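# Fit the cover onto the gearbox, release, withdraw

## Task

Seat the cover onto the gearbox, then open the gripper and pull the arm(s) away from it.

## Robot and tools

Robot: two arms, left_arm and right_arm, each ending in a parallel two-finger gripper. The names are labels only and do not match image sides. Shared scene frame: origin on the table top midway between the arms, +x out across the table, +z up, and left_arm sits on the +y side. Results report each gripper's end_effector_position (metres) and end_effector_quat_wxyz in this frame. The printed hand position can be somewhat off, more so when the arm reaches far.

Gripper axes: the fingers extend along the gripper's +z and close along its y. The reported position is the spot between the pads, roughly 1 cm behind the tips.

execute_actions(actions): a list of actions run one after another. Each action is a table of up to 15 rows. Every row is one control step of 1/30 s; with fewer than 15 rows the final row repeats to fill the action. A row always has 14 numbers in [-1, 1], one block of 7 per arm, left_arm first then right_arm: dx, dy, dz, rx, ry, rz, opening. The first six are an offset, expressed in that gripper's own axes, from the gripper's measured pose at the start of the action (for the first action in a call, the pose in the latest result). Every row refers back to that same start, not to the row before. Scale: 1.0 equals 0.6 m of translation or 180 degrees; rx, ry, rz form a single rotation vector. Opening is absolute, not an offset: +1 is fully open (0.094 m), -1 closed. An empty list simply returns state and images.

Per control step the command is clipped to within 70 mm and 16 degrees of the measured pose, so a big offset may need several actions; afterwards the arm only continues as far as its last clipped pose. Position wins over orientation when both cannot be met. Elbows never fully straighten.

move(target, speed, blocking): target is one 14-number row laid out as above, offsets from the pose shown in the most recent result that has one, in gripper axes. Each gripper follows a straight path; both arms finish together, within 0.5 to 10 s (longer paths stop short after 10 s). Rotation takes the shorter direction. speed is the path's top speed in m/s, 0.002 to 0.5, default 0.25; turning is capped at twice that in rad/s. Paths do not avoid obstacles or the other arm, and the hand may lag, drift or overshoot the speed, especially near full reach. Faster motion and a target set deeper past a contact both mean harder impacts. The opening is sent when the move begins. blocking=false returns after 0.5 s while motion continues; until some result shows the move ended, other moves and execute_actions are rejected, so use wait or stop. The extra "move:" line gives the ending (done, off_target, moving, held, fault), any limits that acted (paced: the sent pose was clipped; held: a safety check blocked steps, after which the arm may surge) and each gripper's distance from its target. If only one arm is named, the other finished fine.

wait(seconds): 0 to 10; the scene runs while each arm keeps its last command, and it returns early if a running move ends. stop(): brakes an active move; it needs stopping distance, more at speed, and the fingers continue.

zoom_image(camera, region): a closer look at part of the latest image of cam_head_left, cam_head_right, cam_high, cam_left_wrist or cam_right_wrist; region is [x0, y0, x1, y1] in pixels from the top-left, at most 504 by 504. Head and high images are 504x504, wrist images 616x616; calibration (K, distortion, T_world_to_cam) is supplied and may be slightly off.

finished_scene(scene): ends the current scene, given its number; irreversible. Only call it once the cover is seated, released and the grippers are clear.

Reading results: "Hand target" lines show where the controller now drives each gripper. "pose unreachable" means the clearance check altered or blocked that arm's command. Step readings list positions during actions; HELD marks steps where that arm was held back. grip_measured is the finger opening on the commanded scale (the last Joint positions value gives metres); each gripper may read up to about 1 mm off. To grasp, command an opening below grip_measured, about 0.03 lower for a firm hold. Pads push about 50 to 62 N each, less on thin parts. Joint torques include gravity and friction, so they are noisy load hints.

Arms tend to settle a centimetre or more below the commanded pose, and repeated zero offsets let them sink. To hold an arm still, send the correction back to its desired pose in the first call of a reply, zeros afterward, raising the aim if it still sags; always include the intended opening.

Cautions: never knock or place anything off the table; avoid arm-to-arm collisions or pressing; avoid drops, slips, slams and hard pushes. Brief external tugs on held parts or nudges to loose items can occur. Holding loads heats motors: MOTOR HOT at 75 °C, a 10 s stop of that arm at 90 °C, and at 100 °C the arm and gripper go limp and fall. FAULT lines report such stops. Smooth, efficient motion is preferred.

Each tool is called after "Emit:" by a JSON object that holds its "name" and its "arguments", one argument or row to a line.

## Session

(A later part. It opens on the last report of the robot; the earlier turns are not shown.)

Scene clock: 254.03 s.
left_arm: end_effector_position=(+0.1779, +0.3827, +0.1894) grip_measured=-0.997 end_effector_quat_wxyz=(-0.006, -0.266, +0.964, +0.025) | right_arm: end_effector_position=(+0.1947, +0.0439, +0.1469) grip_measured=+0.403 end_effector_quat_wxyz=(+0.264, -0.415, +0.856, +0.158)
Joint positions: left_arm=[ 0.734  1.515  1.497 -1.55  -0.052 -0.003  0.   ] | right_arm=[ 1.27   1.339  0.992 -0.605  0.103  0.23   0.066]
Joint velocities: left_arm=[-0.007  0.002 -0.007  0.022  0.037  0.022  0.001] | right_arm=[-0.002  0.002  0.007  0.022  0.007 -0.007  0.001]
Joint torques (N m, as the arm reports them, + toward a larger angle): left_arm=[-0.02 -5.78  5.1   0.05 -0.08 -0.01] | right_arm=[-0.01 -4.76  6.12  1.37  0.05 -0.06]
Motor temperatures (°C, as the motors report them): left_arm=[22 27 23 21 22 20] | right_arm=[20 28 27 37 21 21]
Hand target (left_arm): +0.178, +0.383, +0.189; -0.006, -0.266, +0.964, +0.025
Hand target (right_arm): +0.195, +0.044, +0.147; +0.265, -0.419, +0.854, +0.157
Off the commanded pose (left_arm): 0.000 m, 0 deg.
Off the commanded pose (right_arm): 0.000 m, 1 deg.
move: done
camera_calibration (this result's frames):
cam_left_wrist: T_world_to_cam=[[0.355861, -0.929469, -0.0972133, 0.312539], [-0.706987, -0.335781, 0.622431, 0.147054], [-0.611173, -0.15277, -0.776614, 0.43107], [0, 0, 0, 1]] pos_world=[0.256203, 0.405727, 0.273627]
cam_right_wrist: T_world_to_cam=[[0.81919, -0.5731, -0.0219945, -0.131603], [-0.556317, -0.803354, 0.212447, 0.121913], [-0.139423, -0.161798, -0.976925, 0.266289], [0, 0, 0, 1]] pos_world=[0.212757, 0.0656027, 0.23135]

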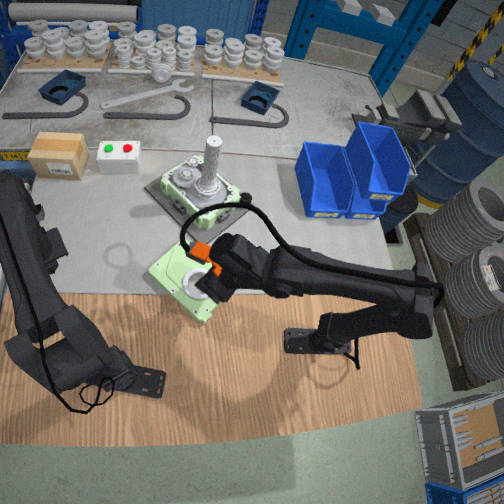

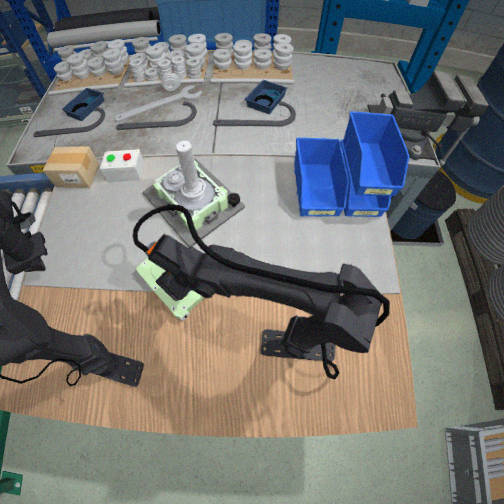

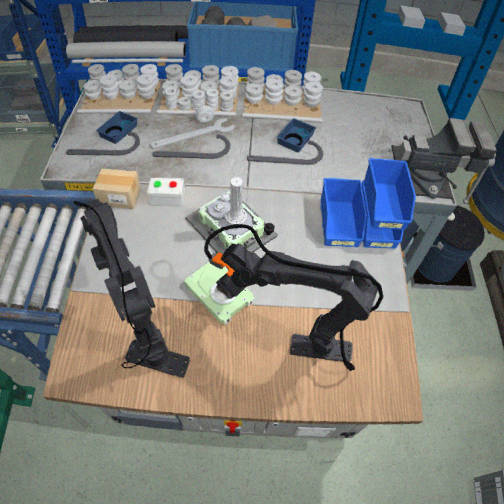

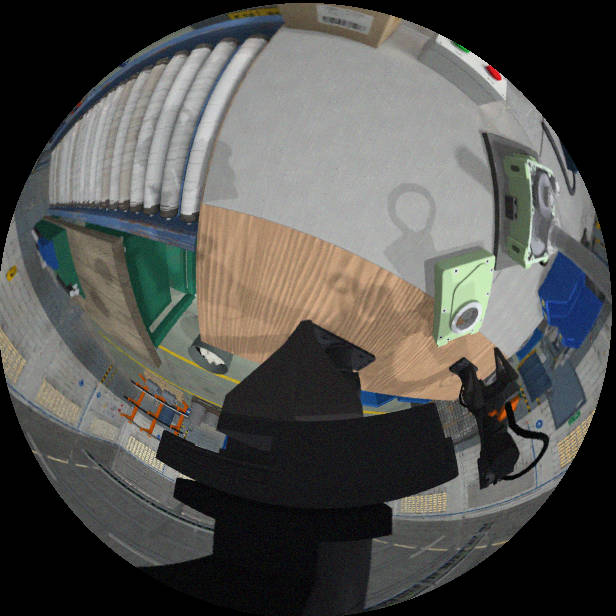

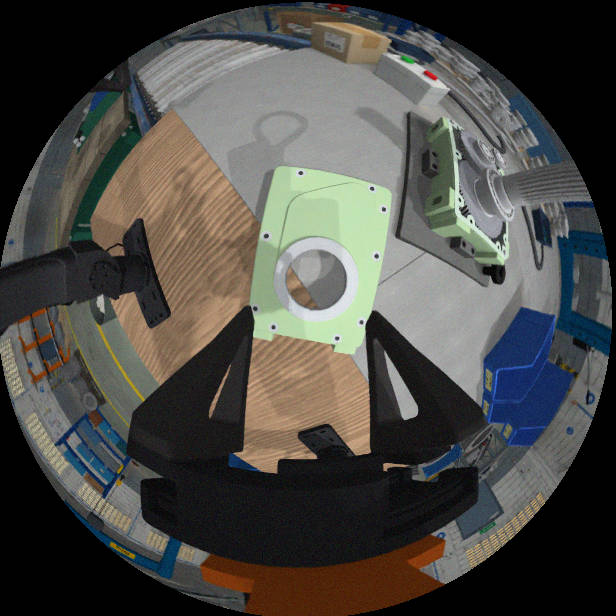

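Emit:
{"name": "move", "arguments": {
  "target": [0,0,0,0,0,0,-1,0.042,-0.12,0.11,0.023,-0.06,0.031,0.4],
  "speed": 0.15
}}

Scene clock: 264.03 s.
left_arm: end_effector_position=(+0.1779, +0.3827, +0.1894) grip_measured=-0.997 end_effector_quat_wxyz=(-0.006, -0.266, +0.964, +0.025) | right_arm: end_effector_position=(+0.2594, +0.0190, +0.0832) grip_measured=+0.403 end_effector_quat_wxyz=(+0.358, -0.345, +0.849, +0.179)
Joint positions: left_arm=[ 0.734  1.515  1.497 -1.55  -0.052 -0.003  0.   ] | right_arm=[1.07  1.364 0.607 0.006 0.085 0.156 0.066]
Joint velocities: left_arm=[-0.007  0.012  0.002 -0.007 -0.037 -0.051 -0.   ] | right_arm=[-0.012  0.007 -0.002 -0.037 -0.081  0.022 -0.   ]
Joint torques (N m, as the arm reports them, + toward a larger angle): left_arm=[ 0.07 -5.89  5.11  0.05 -0.11 -0.01] | right_arm=[-0.76 -3.49  4.67  1.8  -0.04 -0.04]
Motor temperatures (°C, as the motors report them): left_arm=[22 27 23 21 22 20] | right_arm=[20 27 27 36 21 21]
Hand target (left_arm): +0.178, +0.383, +0.189; -0.006, -0.266, +0.964, +0.025
Hand target (right_arm): +0.260, +0.015, +0.075; +0.351, -0.346, +0.852, +0.176
Off the commanded pose (left_arm): 0.000 m, 0 deg.
Off the commanded pose (right_arm): 0.008 m, 1 deg.
move: done
camera_calibration (this result's frames):
cam_left_wrist: T_world_to_cam=[[0.355861, -0.929469, -0.0972133, 0.312539], [-0.706987, -0.335781, 0.622431, 0.147054], [-0.611173, -0.15277, -0.776614, 0.43107], [0, 0, 0, 1]] pos_world=[0.256203, 0.405727, 0.273627]
cam_right_wrist: T_world_to_cam=[[0.739074, -0.673317, -0.0203493, -0.177723], [-0.673114, -0.739353, 0.0165855, 0.196833], [-0.0262126, 0.00143947, -0.999655, 0.178477], [0, 0, 0, 1]] pos_world=[0.26852, 0.0256077, 0.171535]

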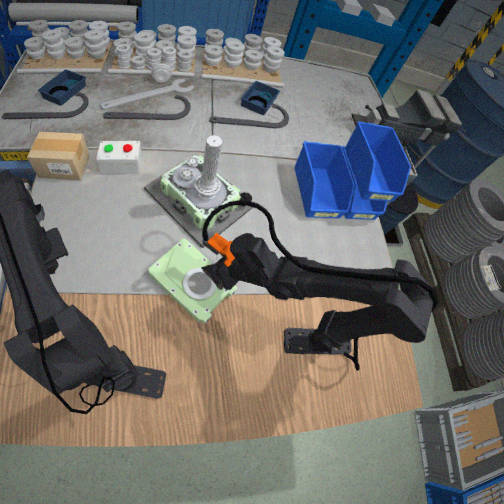

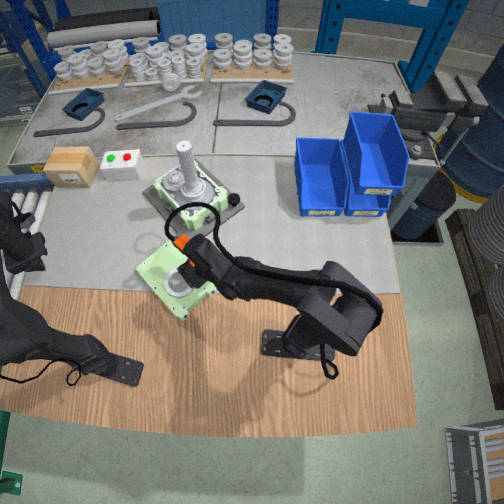

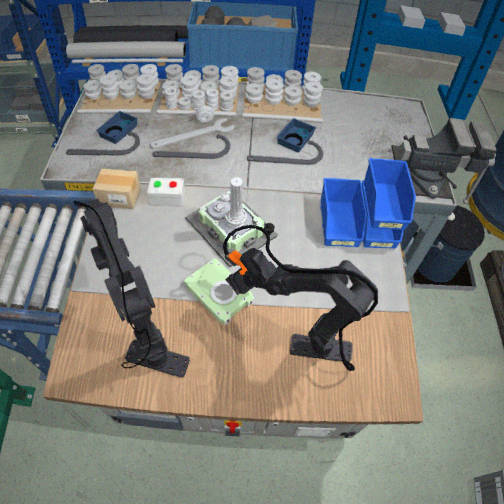

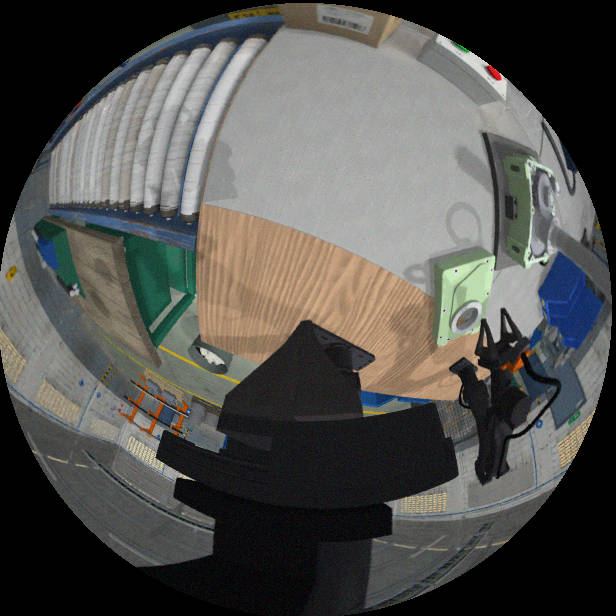

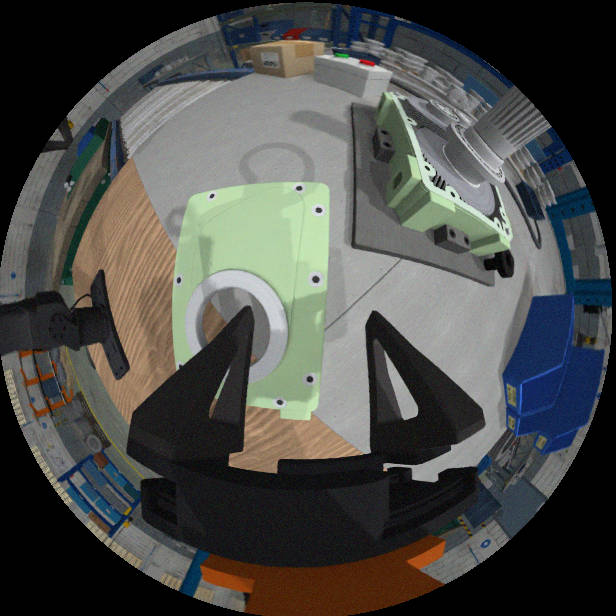

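Emit:
{"name": "execute_actions", "arguments": {
  "actions": []
}}

Scene clock: 276.53 s.
left_arm: end_effector_position=(+0.1779, +0.3827, +0.1894) grip_measured=-0.997 end_effector_quat_wxyz=(-0.006, -0.266, +0.964, +0.025) | right_arm: end_effector_position=(+0.2595, +0.0192, +0.0834) grip_measured=+0.403 end_effector_quat_wxyz=(+0.358, -0.345, +0.849, +0.179)
Joint positions: left_arm=[ 0.734  1.515  1.497 -1.55  -0.052 -0.003  0.   ] | right_arm=[1.07  1.364 0.607 0.008 0.084 0.156 0.066]
Joint velocities: left_arm=[ 0.002  0.002 -0.012 -0.022 -0.022 -0.007 -0.   ] | right_arm=[-0.002 -0.002 -0.022  0.007  0.007 -0.081  0.   ]
Joint torques (N m, as the arm reports them, + toward a larger angle): left_arm=[ 0.01 -5.78  5.2   0.08 -0.08  0.02] | right_arm=[-0.76 -3.49  4.67  1.79 -0.05 -0.03]
Motor temperatures (°C, as the motors report them): left_arm=[22 27 23 20 22 20] | right_arm=[20 27 26 35 21 21]
Hand target (left_arm): +0.178, +0.383, +0.189; -0.006, -0.266, +0.964, +0.025
Hand target (right_arm): +0.260, +0.015, +0.075; +0.351, -0.347, +0.852, +0.176
Off the commanded pose (left_arm): 0.000 m, 0 deg.
Off the commanded pose (right_arm): 0.009 m, 1 deg.
camera_calibration (this result's frames):
cam_left_wrist: T_world_to_cam=[[0.355861, -0.929469, -0.0972133, 0.312539], [-0.706987, -0.335781, 0.622431, 0.147054], [-0.611173, -0.15277, -0.776614, 0.43107], [0, 0, 0, 1]] pos_world=[0.256203, 0.405727, 0.273627]
cam_right_wrist: T_world_to_cam=[[0.739454, -0.672894, -0.0205296, -0.177707], [-0.67273, -0.739734, 0.0151027, 0.197111], [-0.025349, 0.00264308, -0.999675, 0.178507], [0, 0, 0, 1]] pos_world=[0.268534, 0.0257593, 0.171823]

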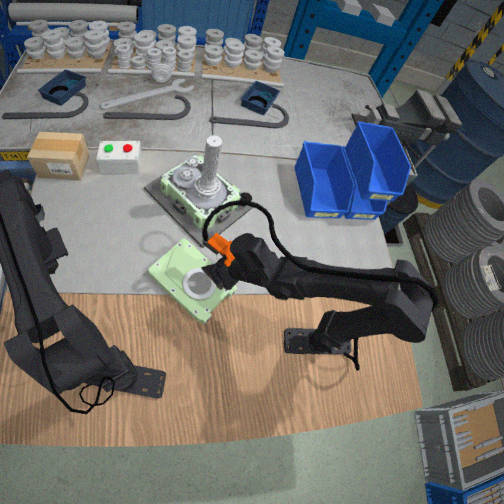

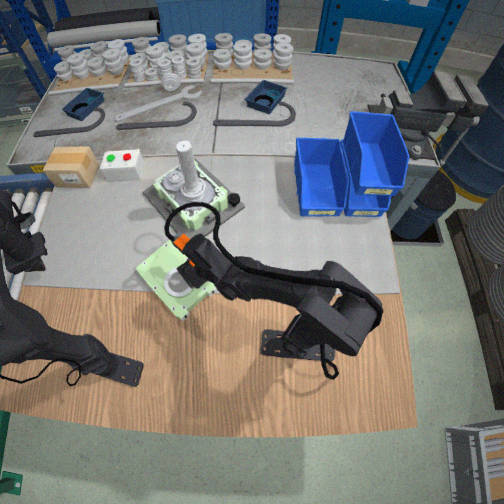

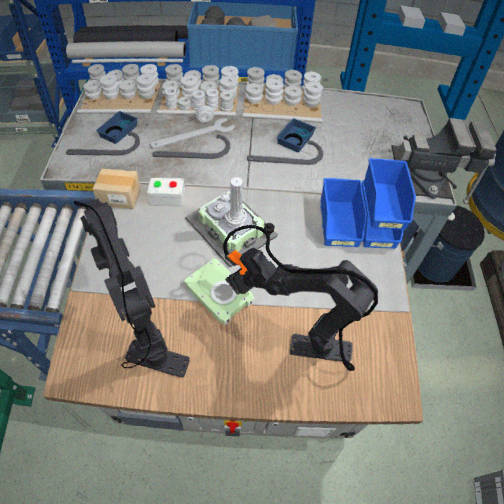

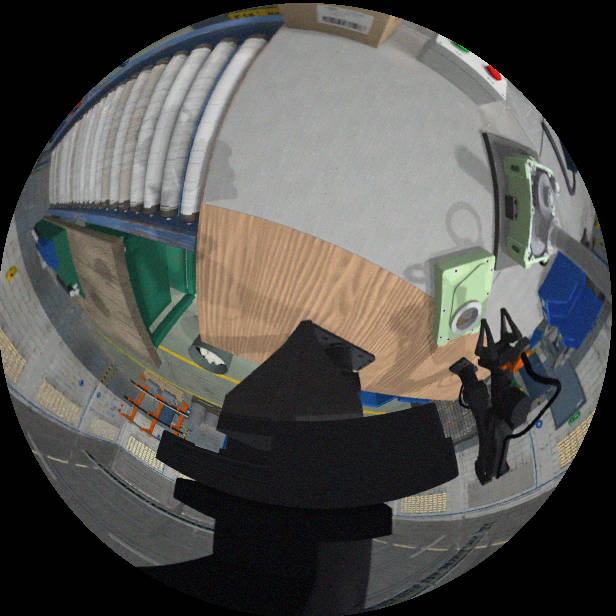

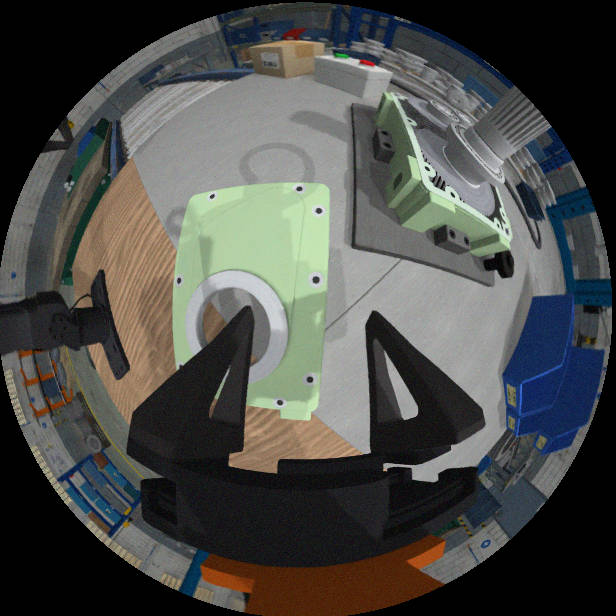

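Emit:
{"name": "move", "arguments": {
  "target": [0,0,0,0,0,0,-1,0.055,0.012,0.051,0,0,0,0.4],
  "speed": 0.05
}}

Scene clock: 280.40 s.
left_arm: end_effector_position=(+0.1779, +0.3827, +0.1894) grip_measured=-0.997 end_effector_quat_wxyz=(-0.006, -0.266, +0.964, +0.025) | right_arm: end_effector_position=(+0.2560, +0.0280, +0.0466) grip_measured=+0.403 end_effector_quat_wxyz=(+0.362, -0.344, +0.846, +0.185)
Joint positions: left_arm=[ 0.734  1.515  1.497 -1.55  -0.052 -0.003  0.   ] | right_arm=[1.099 1.498 0.526 0.234 0.101 0.178 0.066]
Joint velocities: left_arm=[-0.012  0.002 -0.007 -0.037 -0.022  0.037 -0.001] | right_arm=[-0.007 -0.007 -0.022  0.081 -0.007 -0.051 -0.002]
Joint torques (N m, as the arm reports them, + toward a larger angle): left_arm=[ 0.02 -5.72  5.07  0.05 -0.08 -0.03] | right_arm=[ 0.82 -3.96  3.91  1.8   0.19  0.1 ]
Motor temperatures (°C, as the motors report them): left_arm=[22 27 23 20 22 20] | right_arm=[20 27 26 35 21 21]
Hand target (left_arm): +0.178, +0.383, +0.189; -0.006, -0.266, +0.964, +0.025
Hand target (right_arm): +0.252, +0.026, +0.039; +0.358, -0.345, +0.849, +0.180
Off the commanded pose (left_arm): 0.000 m, 0 deg.
Off the commanded pose (right_arm): 0.009 m, 1 deg.
move: done
camera_calibration (this result's frames):
cam_left_wrist: T_world_to_cam=[[0.355861, -0.929469, -0.0972133, 0.312539], [-0.706987, -0.335781, 0.622431, 0.147054], [-0.611173, -0.15277, -0.776614, 0.43107], [0, 0, 0, 1]] pos_world=[0.256203, 0.405727, 0.273627]
cam_right_wrist: T_world_to_cam=[[0.740862, -0.671119, -0.0268932, -0.17016], [-0.671294, -0.741184, 0.00320952, 0.202047], [-0.0220868, 0.0156755, -0.999633, 0.140318], [0, 0, 0, 1]] pos_world=[0.264798, 0.0333568, 0.135042]

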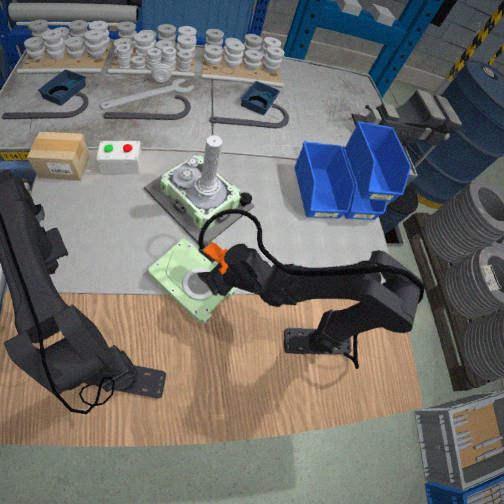

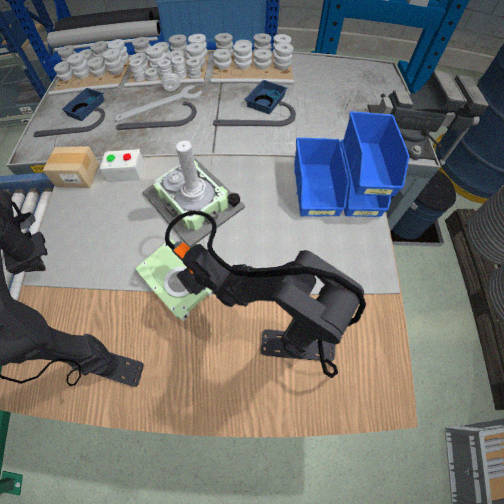

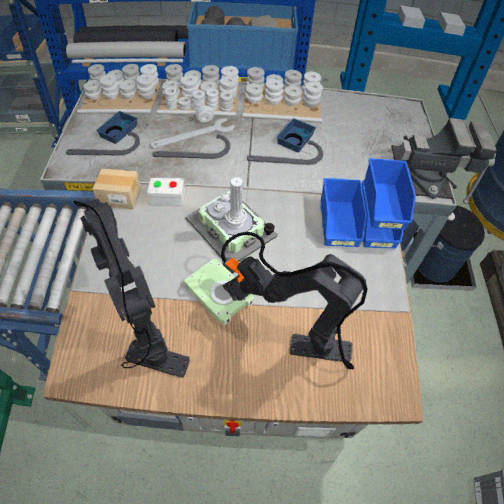

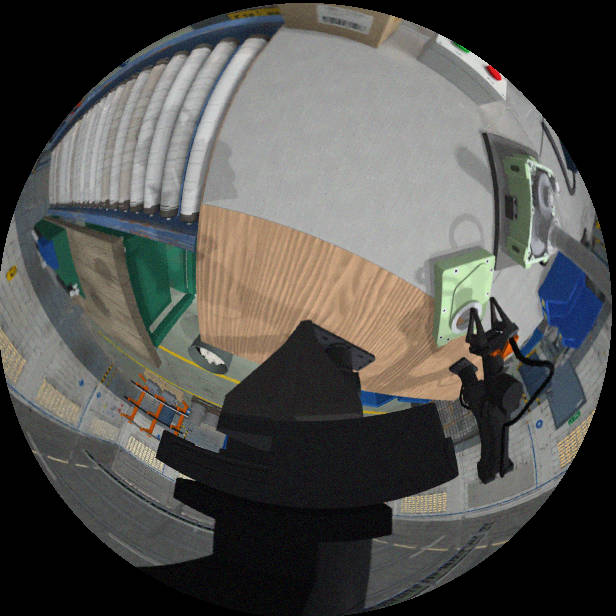

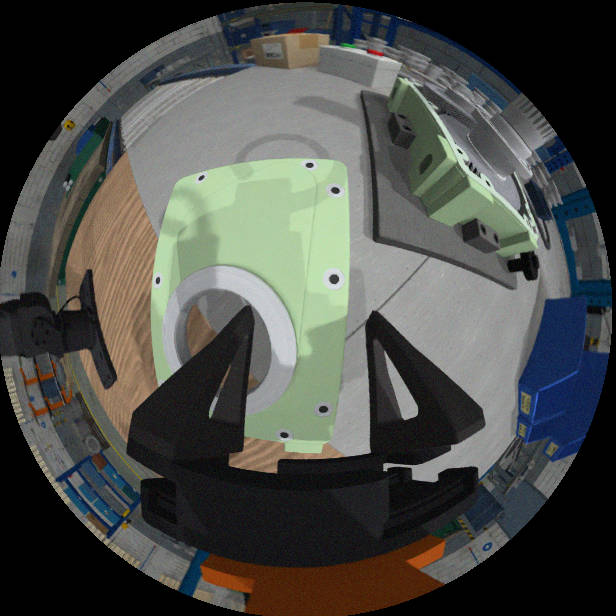

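Emit:
{"name": "move", "arguments": {
  "target": [0,0,0,0,0,0,-1,0.036,0,0.034,0,0,0,0.4],
  "speed": 0.04
}}

Emit:
{"name": "execute_actions", "arguments": {
  "actions": [
    [[0,0,0,0,0,0,-1,0,0,0,0,0,0,-0.4]],
    [[0,0,0,0,0,0,-1,0,0,0,0,0,0,-0.4]]
  ]
}}

Scene clock: 286.83 s.
left_arm: end_effector_position=(+0.1779, +0.3827, +0.1894) grip_measured=-0.997 end_effector_quat_wxyz=(-0.006, -0.266, +0.964, +0.025) | right_arm: end_effector_position=(+0.2593, +0.0421, +0.0435) grip_measured=+0.402 end_effector_quat_wxyz=(+0.383, -0.339, +0.832, +0.216)
Joint positions: left_arm=[ 0.734  1.515  1.497 -1.55  -0.052 -0.003  0.   ] | right_arm=[1.099 1.57  0.498 0.409 0.073 0.184 0.066]
Joint velocities: left_arm=[-0.012 -0.002  0.012 -0.022  0.037 -0.081  0.   ] | right_arm=[ 0.002  0.002 -0.017 -0.007 -0.007  0.007 -0.001]
Joint torques (N m, as the arm reports them, + toward a larger angle): left_arm=[ 0.04 -5.86  5.1   0.07 -0.07 -0.01] | right_arm=[ 0.48 -2.09  3.09  1.59  0.31  0.01]
Motor temperatures (°C, as the motors report them): left_arm=[22 27 23 20 22 20] | right_arm=[20 27 26 35 21 21]
Hand target (left_arm): +0.178, +0.383, +0.189; -0.006, -0.266, +0.964, +0.025
Hand target (right_arm): +0.254, +0.029, +0.018; +0.362, -0.345, +0.846, +0.185
Off the commanded pose (left_arm): 0.000 m, 0 deg.
Off the commanded pose (right_arm): 0.030 m, 5 deg.
move: off_target (right_arm)
camera_calibration (this result's frames):
cam_left_wrist: T_world_to_cam=[[0.355861, -0.929469, -0.0972133, 0.312539], [-0.706987, -0.335781, 0.622431, 0.147054], [-0.611173, -0.15277, -0.776614, 0.43107], [0, 0, 0, 1]] pos_world=[0.256203, 0.405727, 0.273627]
cam_right_wrist: T_world_to_cam=[[0.753212, -0.654953, -0.0608993, -0.165603], [-0.657778, -0.750055, -0.0688842, 0.214704], [-0.000561909, 0.0919426, -0.995764, 0.128193], [0, 0, 0, 1]] pos_world=[0.266034, 0.0407909, 0.132355]

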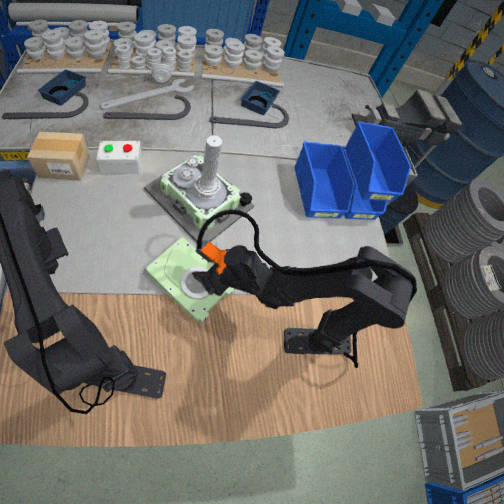

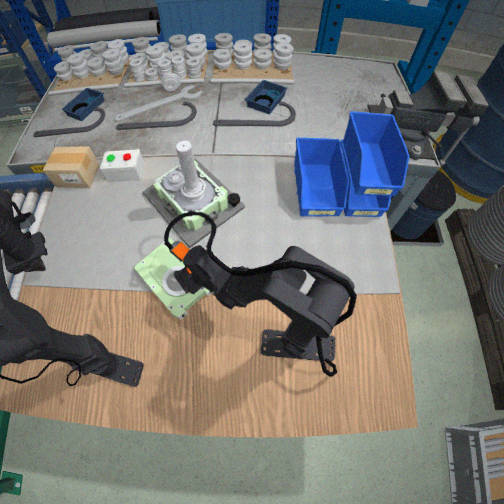

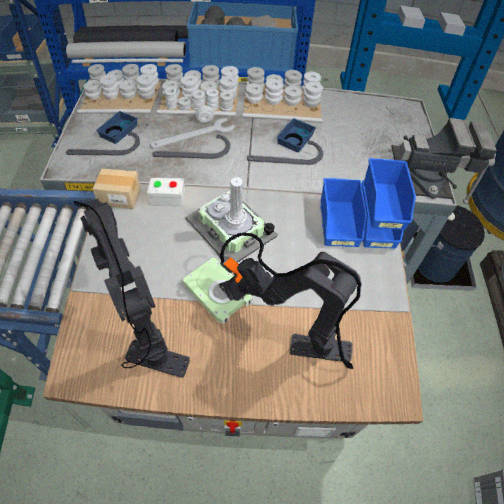

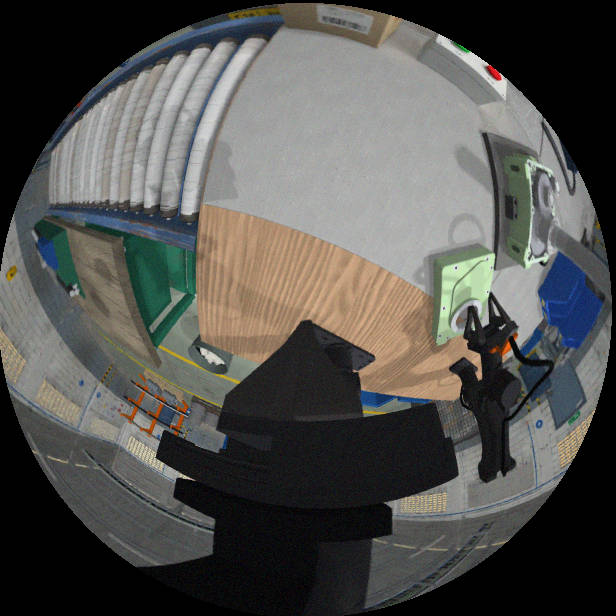

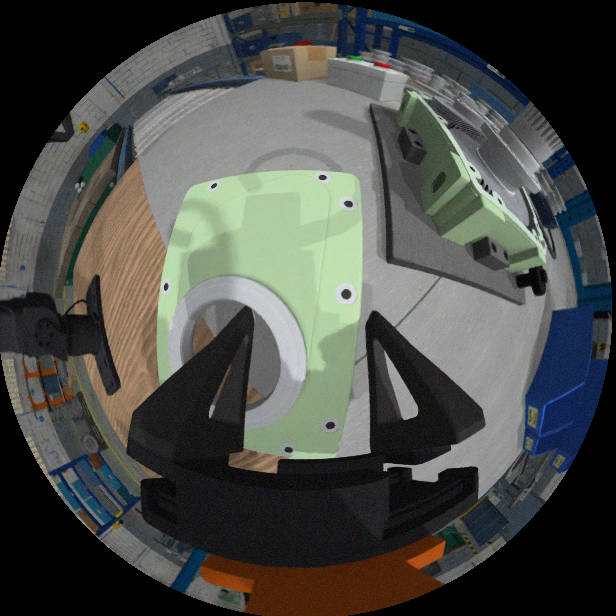

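Scene clock: 287.83 s.
left_arm: end_effector_position=(+0.1779, +0.3827, +0.1894) grip_measured=-0.997 end_effector_quat_wxyz=(-0.006, -0.266, +0.964, +0.025) | right_arm: end_effector_position=(+0.2579, +0.0442, +0.0457) grip_measured=+0.154 end_effector_quat_wxyz=(+0.383, -0.342, +0.829, +0.223)
Joint positions: left_arm=[ 0.734  1.515  1.497 -1.55  -0.052 -0.003  0.   ] | right_arm=[1.099 1.565 0.498 0.413 0.061 0.183 0.054]
Joint velocities: left_arm=[-0.007 -0.007 -0.012 -0.11   0.007 -0.007 -0.001] | right_arm=[-0.012 -0.017  0.007 -0.037  0.022  0.007  0.   ]
Joint torques (N m, as the arm reports them, + toward a larger angle): left_arm=[ 0.04 -5.86  5.13  0.08 -0.07  0.01] | right_arm=[-0.01 -5.47  4.84  1.78  0.03  0.04]
Motor temperatures (°C, as the motors report them): left_arm=[22 27 23 20 22 20] | right_arm=[20 27 26 35 21 21]
Hand target (left_arm): +0.178, +0.383, +0.189; -0.006, -0.266, +0.964, +0.025
Hand target (right_arm): +0.258, +0.044, +0.046; +0.383, -0.342, +0.829, +0.223
Off the commanded pose (left_arm): 0.000 m, 0 deg.
Off the commanded pose (right_arm): 0.000 m, 0 deg.
Step readings (end_effector_position; steps 1 to 15: 1st action; 16 to 30: 2nd action):
0: left_arm (+0.1779, +0.3827, +0.1894) | right_arm (+0.2593, +0.0421, +0.0435)
1: left_arm (+0.1779, +0.3827, +0.1894) | right_arm (+0.2581, +0.0435, +0.0441)
2: left_arm (+0.1779, +0.3827, +0.1894) | right_arm (+0.2573, +0.0443, +0.0447)
4: left_arm (+0.1779, +0.3827, +0.1894) | right_arm (+0.2579, +0.0442, +0.0457)
8: left_arm (+0.1779, +0.3827, +0.1894) | right_arm (+0.2580, +0.0441, +0.0457)
15: left_arm (+0.1779, +0.3827, +0.1894) | right_arm (+0.2580, +0.0441, +0.0457)
16: left_arm (+0.1779, +0.3827, +0.1894) | right_arm (+0.2579, +0.0442, +0.0457)
17: left_arm (+0.1779, +0.3827, +0.1894) | right_arm (+0.2579, +0.0442, +0.0457)
19: left_arm (+0.1779, +0.3827, +0.1894) | right_arm (+0.2579, +0.0442, +0.0457)
23: left_arm (+0.1779, +0.3827, +0.1894) | right_arm (+0.2579, +0.0442, +0.0457)
30: end_effector_position above
camera_calibration (this result's frames):
cam_left_wrist: T_world_to_cam=[[0.355861, -0.929469, -0.0972133, 0.312539], [-0.706987, -0.335781, 0.622431, 0.147054], [-0.611173, -0.15277, -0.776614, 0.43107], [0, 0, 0, 1]] pos_world=[0.256203, 0.405727, 0.273627]
cam_right_wrist: T_world_to_cam=[[0.760284, -0.646005, -0.0681503, -0.164926], [-0.649585, -0.756497, -0.0758339, 0.214012], [-0.00256644, 0.101925, -0.994789, 0.130214], [0, 0, 0, 1]] pos_world=[0.264744, 0.042084, 0.134525]

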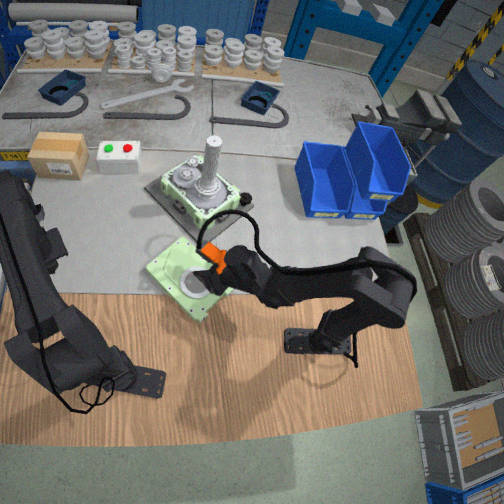

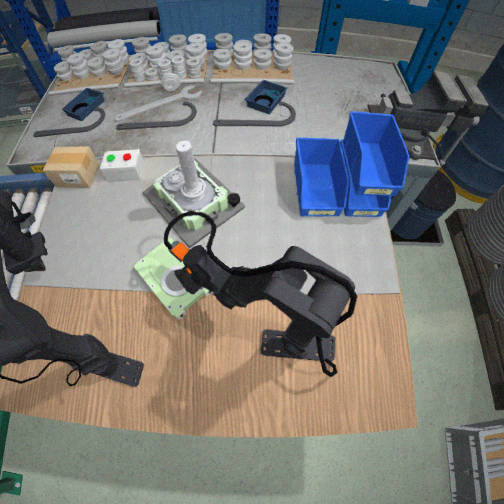

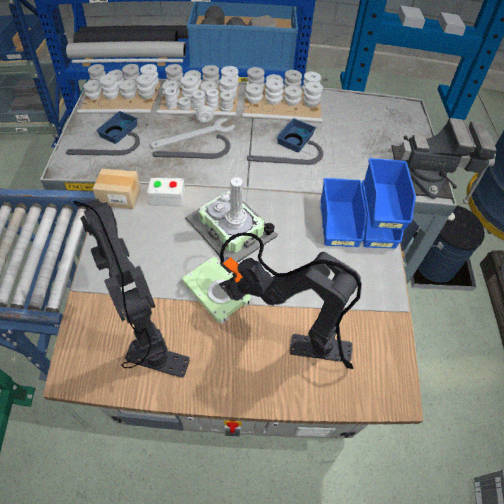

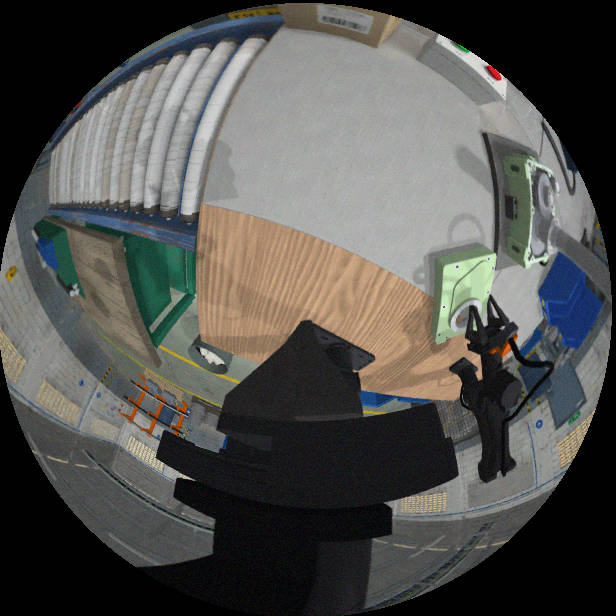

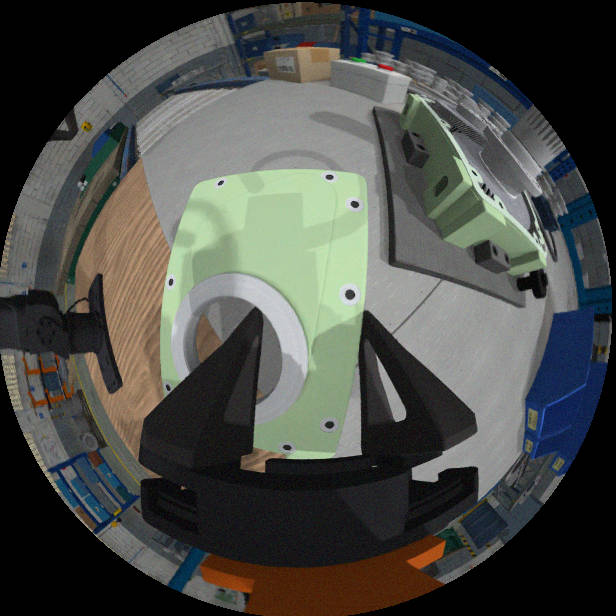

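Emit:
{"name": "move", "arguments": {
  "target": [0,0,0,0,0,0,-1,0,0,0,0,0,0,0.4]
}}

Emit:
{"name": "move", "arguments": {
  "target": [0,0,0,0,0,0,-1,-0.06,0,-0.06,0,0,0,0.4],
  "speed": 0.1
}}

Scene clock: 307.60 s.
left_arm: end_effector_position=(+0.1779, +0.3827, +0.1894) grip_measured=-0.997 end_effector_quat_wxyz=(-0.006, -0.266, +0.964, +0.025) | right_arm: end_effector_position=(+0.2582, +0.0445, +0.0464) grip_measured=+0.397 end_effector_quat_wxyz=(+0.384, -0.341, +0.828, +0.223)
Joint positions: left_arm=[ 0.734  1.515  1.497 -1.55  -0.052 -0.003  0.   ] | right_arm=[1.099 1.565 0.498 0.416 0.061 0.183 0.066]
Joint velocities: left_arm=[ 0.007  0.007 -0.007 -0.095  0.037 -0.022 -0.001] | right_arm=[ 0.017 -0.002  0.002  0.007 -0.022 -0.007  0.   ]
Joint torques (N m, as the arm reports them, + toward a larger angle): left_arm=[-0.04 -5.79  5.13  0.06 -0.06 -0.01] | right_arm=[-0.02 -5.4   4.85  1.75  0.02  0.04]
Motor temperatures (°C, as the motors report them): left_arm=[22 27 23 20 22 20] | right_arm=[20 27 26 35 21 21]
Hand target (left_arm): +0.178, +0.383, +0.189; -0.006, -0.266, +0.964, +0.025
Hand target (right_arm): +0.258, +0.044, +0.046; +0.383, -0.342, +0.829, +0.223
Off the commanded pose (left_arm): 0.000 m, 0 deg.
Off the commanded pose (right_arm): 0.001 m, 0 deg.
move: done
camera_calibration (this result's frames):
cam_left_wrist: T_world_to_cam=[[0.355861, -0.929469, -0.0972133, 0.312539], [-0.706987, -0.335781, 0.622431, 0.147054], [-0.611173, -0.15277, -0.776614, 0.43107], [0, 0, 0, 1]] pos_world=[0.256203, 0.405727, 0.273627]
cam_right_wrist: T_world_to_cam=[[0.760215, -0.64607, -0.0683104, -0.164865], [-0.649671, -0.756112, -0.0788802, 0.21464], [-0.000688221, 0.104345, -0.994541, 0.130243], [0, 0, 0, 1]] pos_world=[0.264868, 0.0421877, 0.1352]

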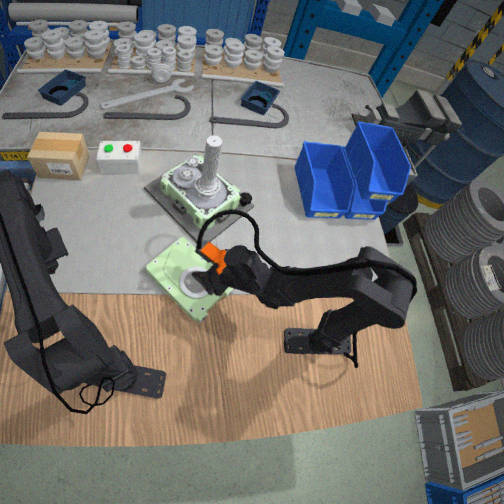

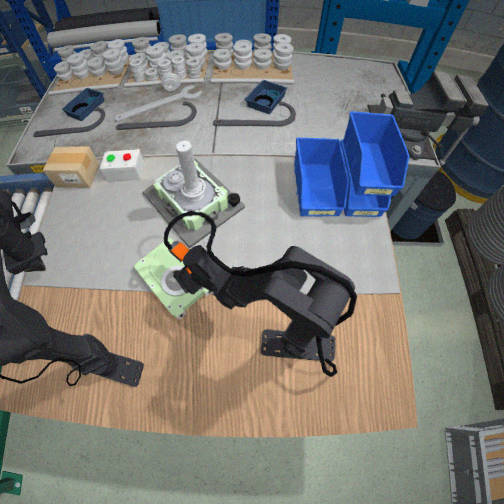

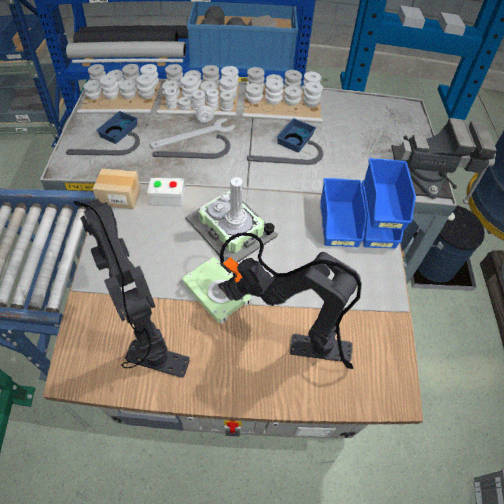

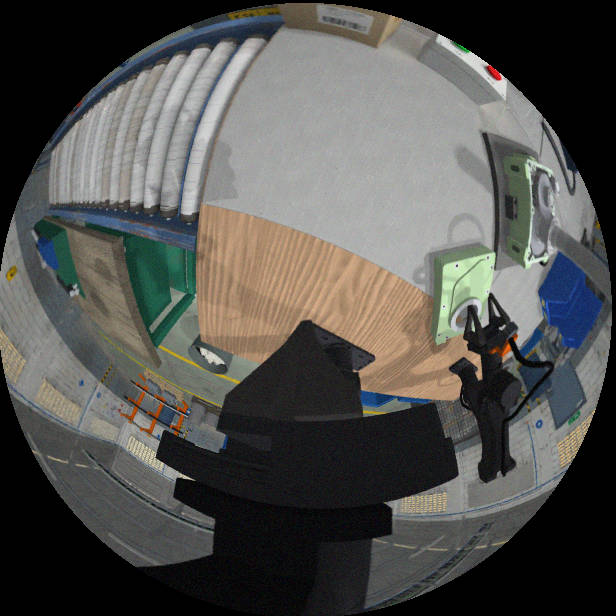

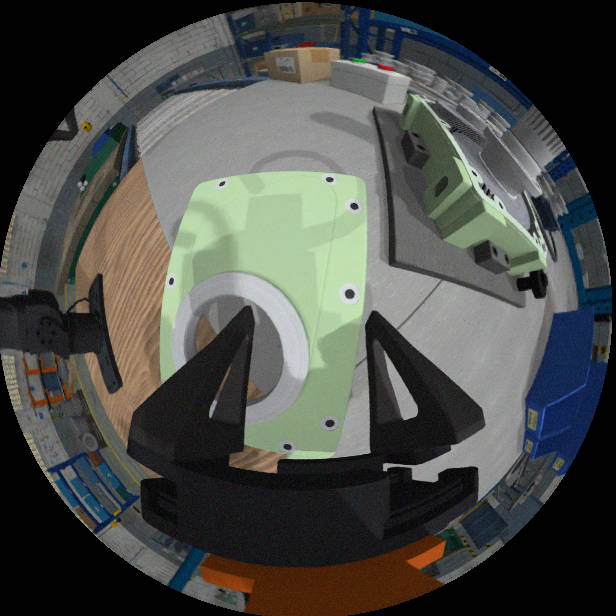

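Scene clock: 308.77 s.
left_arm: end_effector_position=(+0.1779, +0.3827, +0.1894) grip_measured=-0.997 end_effector_quat_wxyz=(-0.006, -0.266, +0.964, +0.025) | right_arm: end_effector_position=(+0.2537, +0.0346, +0.0861) grip_measured=+0.397 end_effector_quat_wxyz=(+0.379, -0.343, +0.831, +0.219)
Joint positions: left_arm=[ 0.734  1.515  1.497 -1.55  -0.052 -0.003  0.   ] | right_arm=[1.093 1.379 0.559 0.155 0.057 0.178 0.066]
Joint velocities: left_arm=[-0.007 -0.012 -0.022 -0.022 -0.066  0.007  0.   ] | right_arm=[ 0.002  0.007  0.002  0.007 -0.022  0.022  0.001]
Joint torques (N m, as the arm reports them, + toward a larger angle): left_arm=[ 0.11 -5.78  5.24  0.05 -0.09  0.  ] | right_arm=[-0.83 -5.99  7.39  1.5  -0.08 -0.07]
Motor temperatures (°C, as the motors report them): left_arm=[22 27 23 20 22 20] | right_arm=[20 27 26 35 21 21]
Hand target (left_arm): +0.178, +0.383, +0.189; -0.006, -0.266, +0.964, +0.025
Hand target (right_arm): +0.258, +0.036, +0.097; +0.385, -0.341, +0.828, +0.223
Off the commanded pose (left_arm): 0.000 m, 0 deg.
Off the commanded pose (right_arm): 0.011 m, 1 deg.
move: off_target (right_arm)
camera_calibration (this result's frames):
cam_left_wrist: T_world_to_cam=[[0.355861, -0.929469, -0.0972133, 0.312539], [-0.706987, -0.335781, 0.622431, 0.147054], [-0.611173, -0.15277, -0.776614, 0.43107], [0, 0, 0, 1]] pos_world=[0.256203, 0.405727, 0.273627]
cam_right_wrist: T_world_to_cam=[[0.759857, -0.646791, -0.0654097, -0.165261], [-0.650045, -0.757129, -0.064776, 0.206306], [-0.00762705, 0.0917398, -0.995754, 0.173069], [0, 0, 0, 1]] pos_world=[0.261003, 0.0334337, 0.174888]

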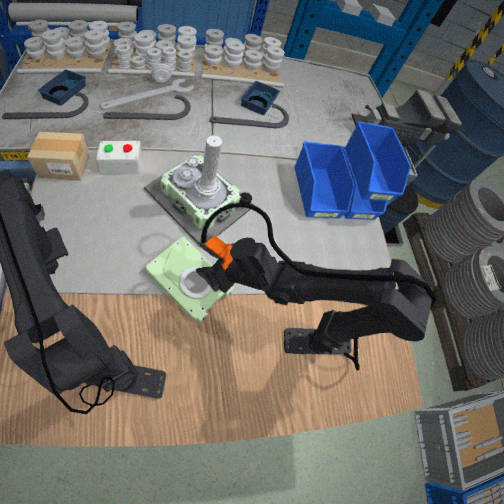

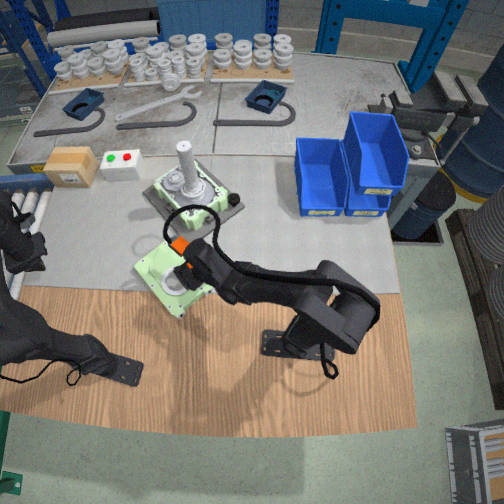

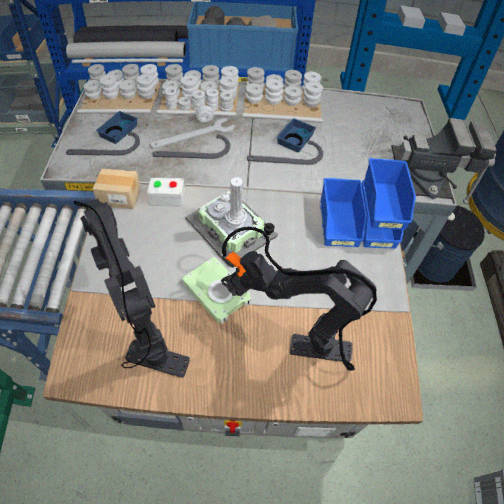

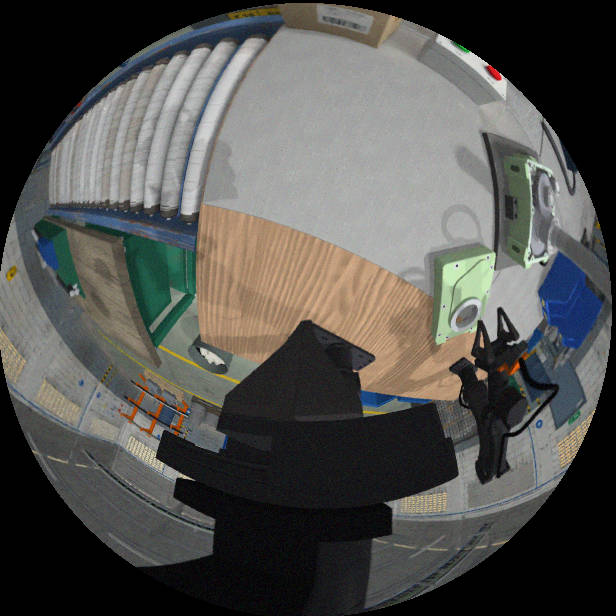

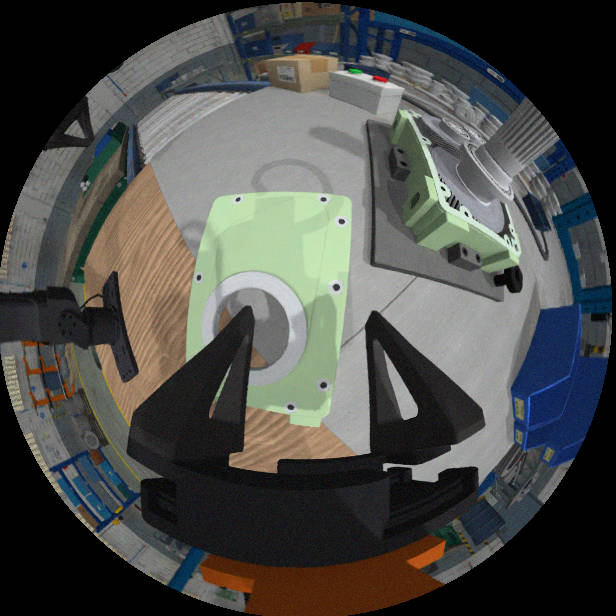

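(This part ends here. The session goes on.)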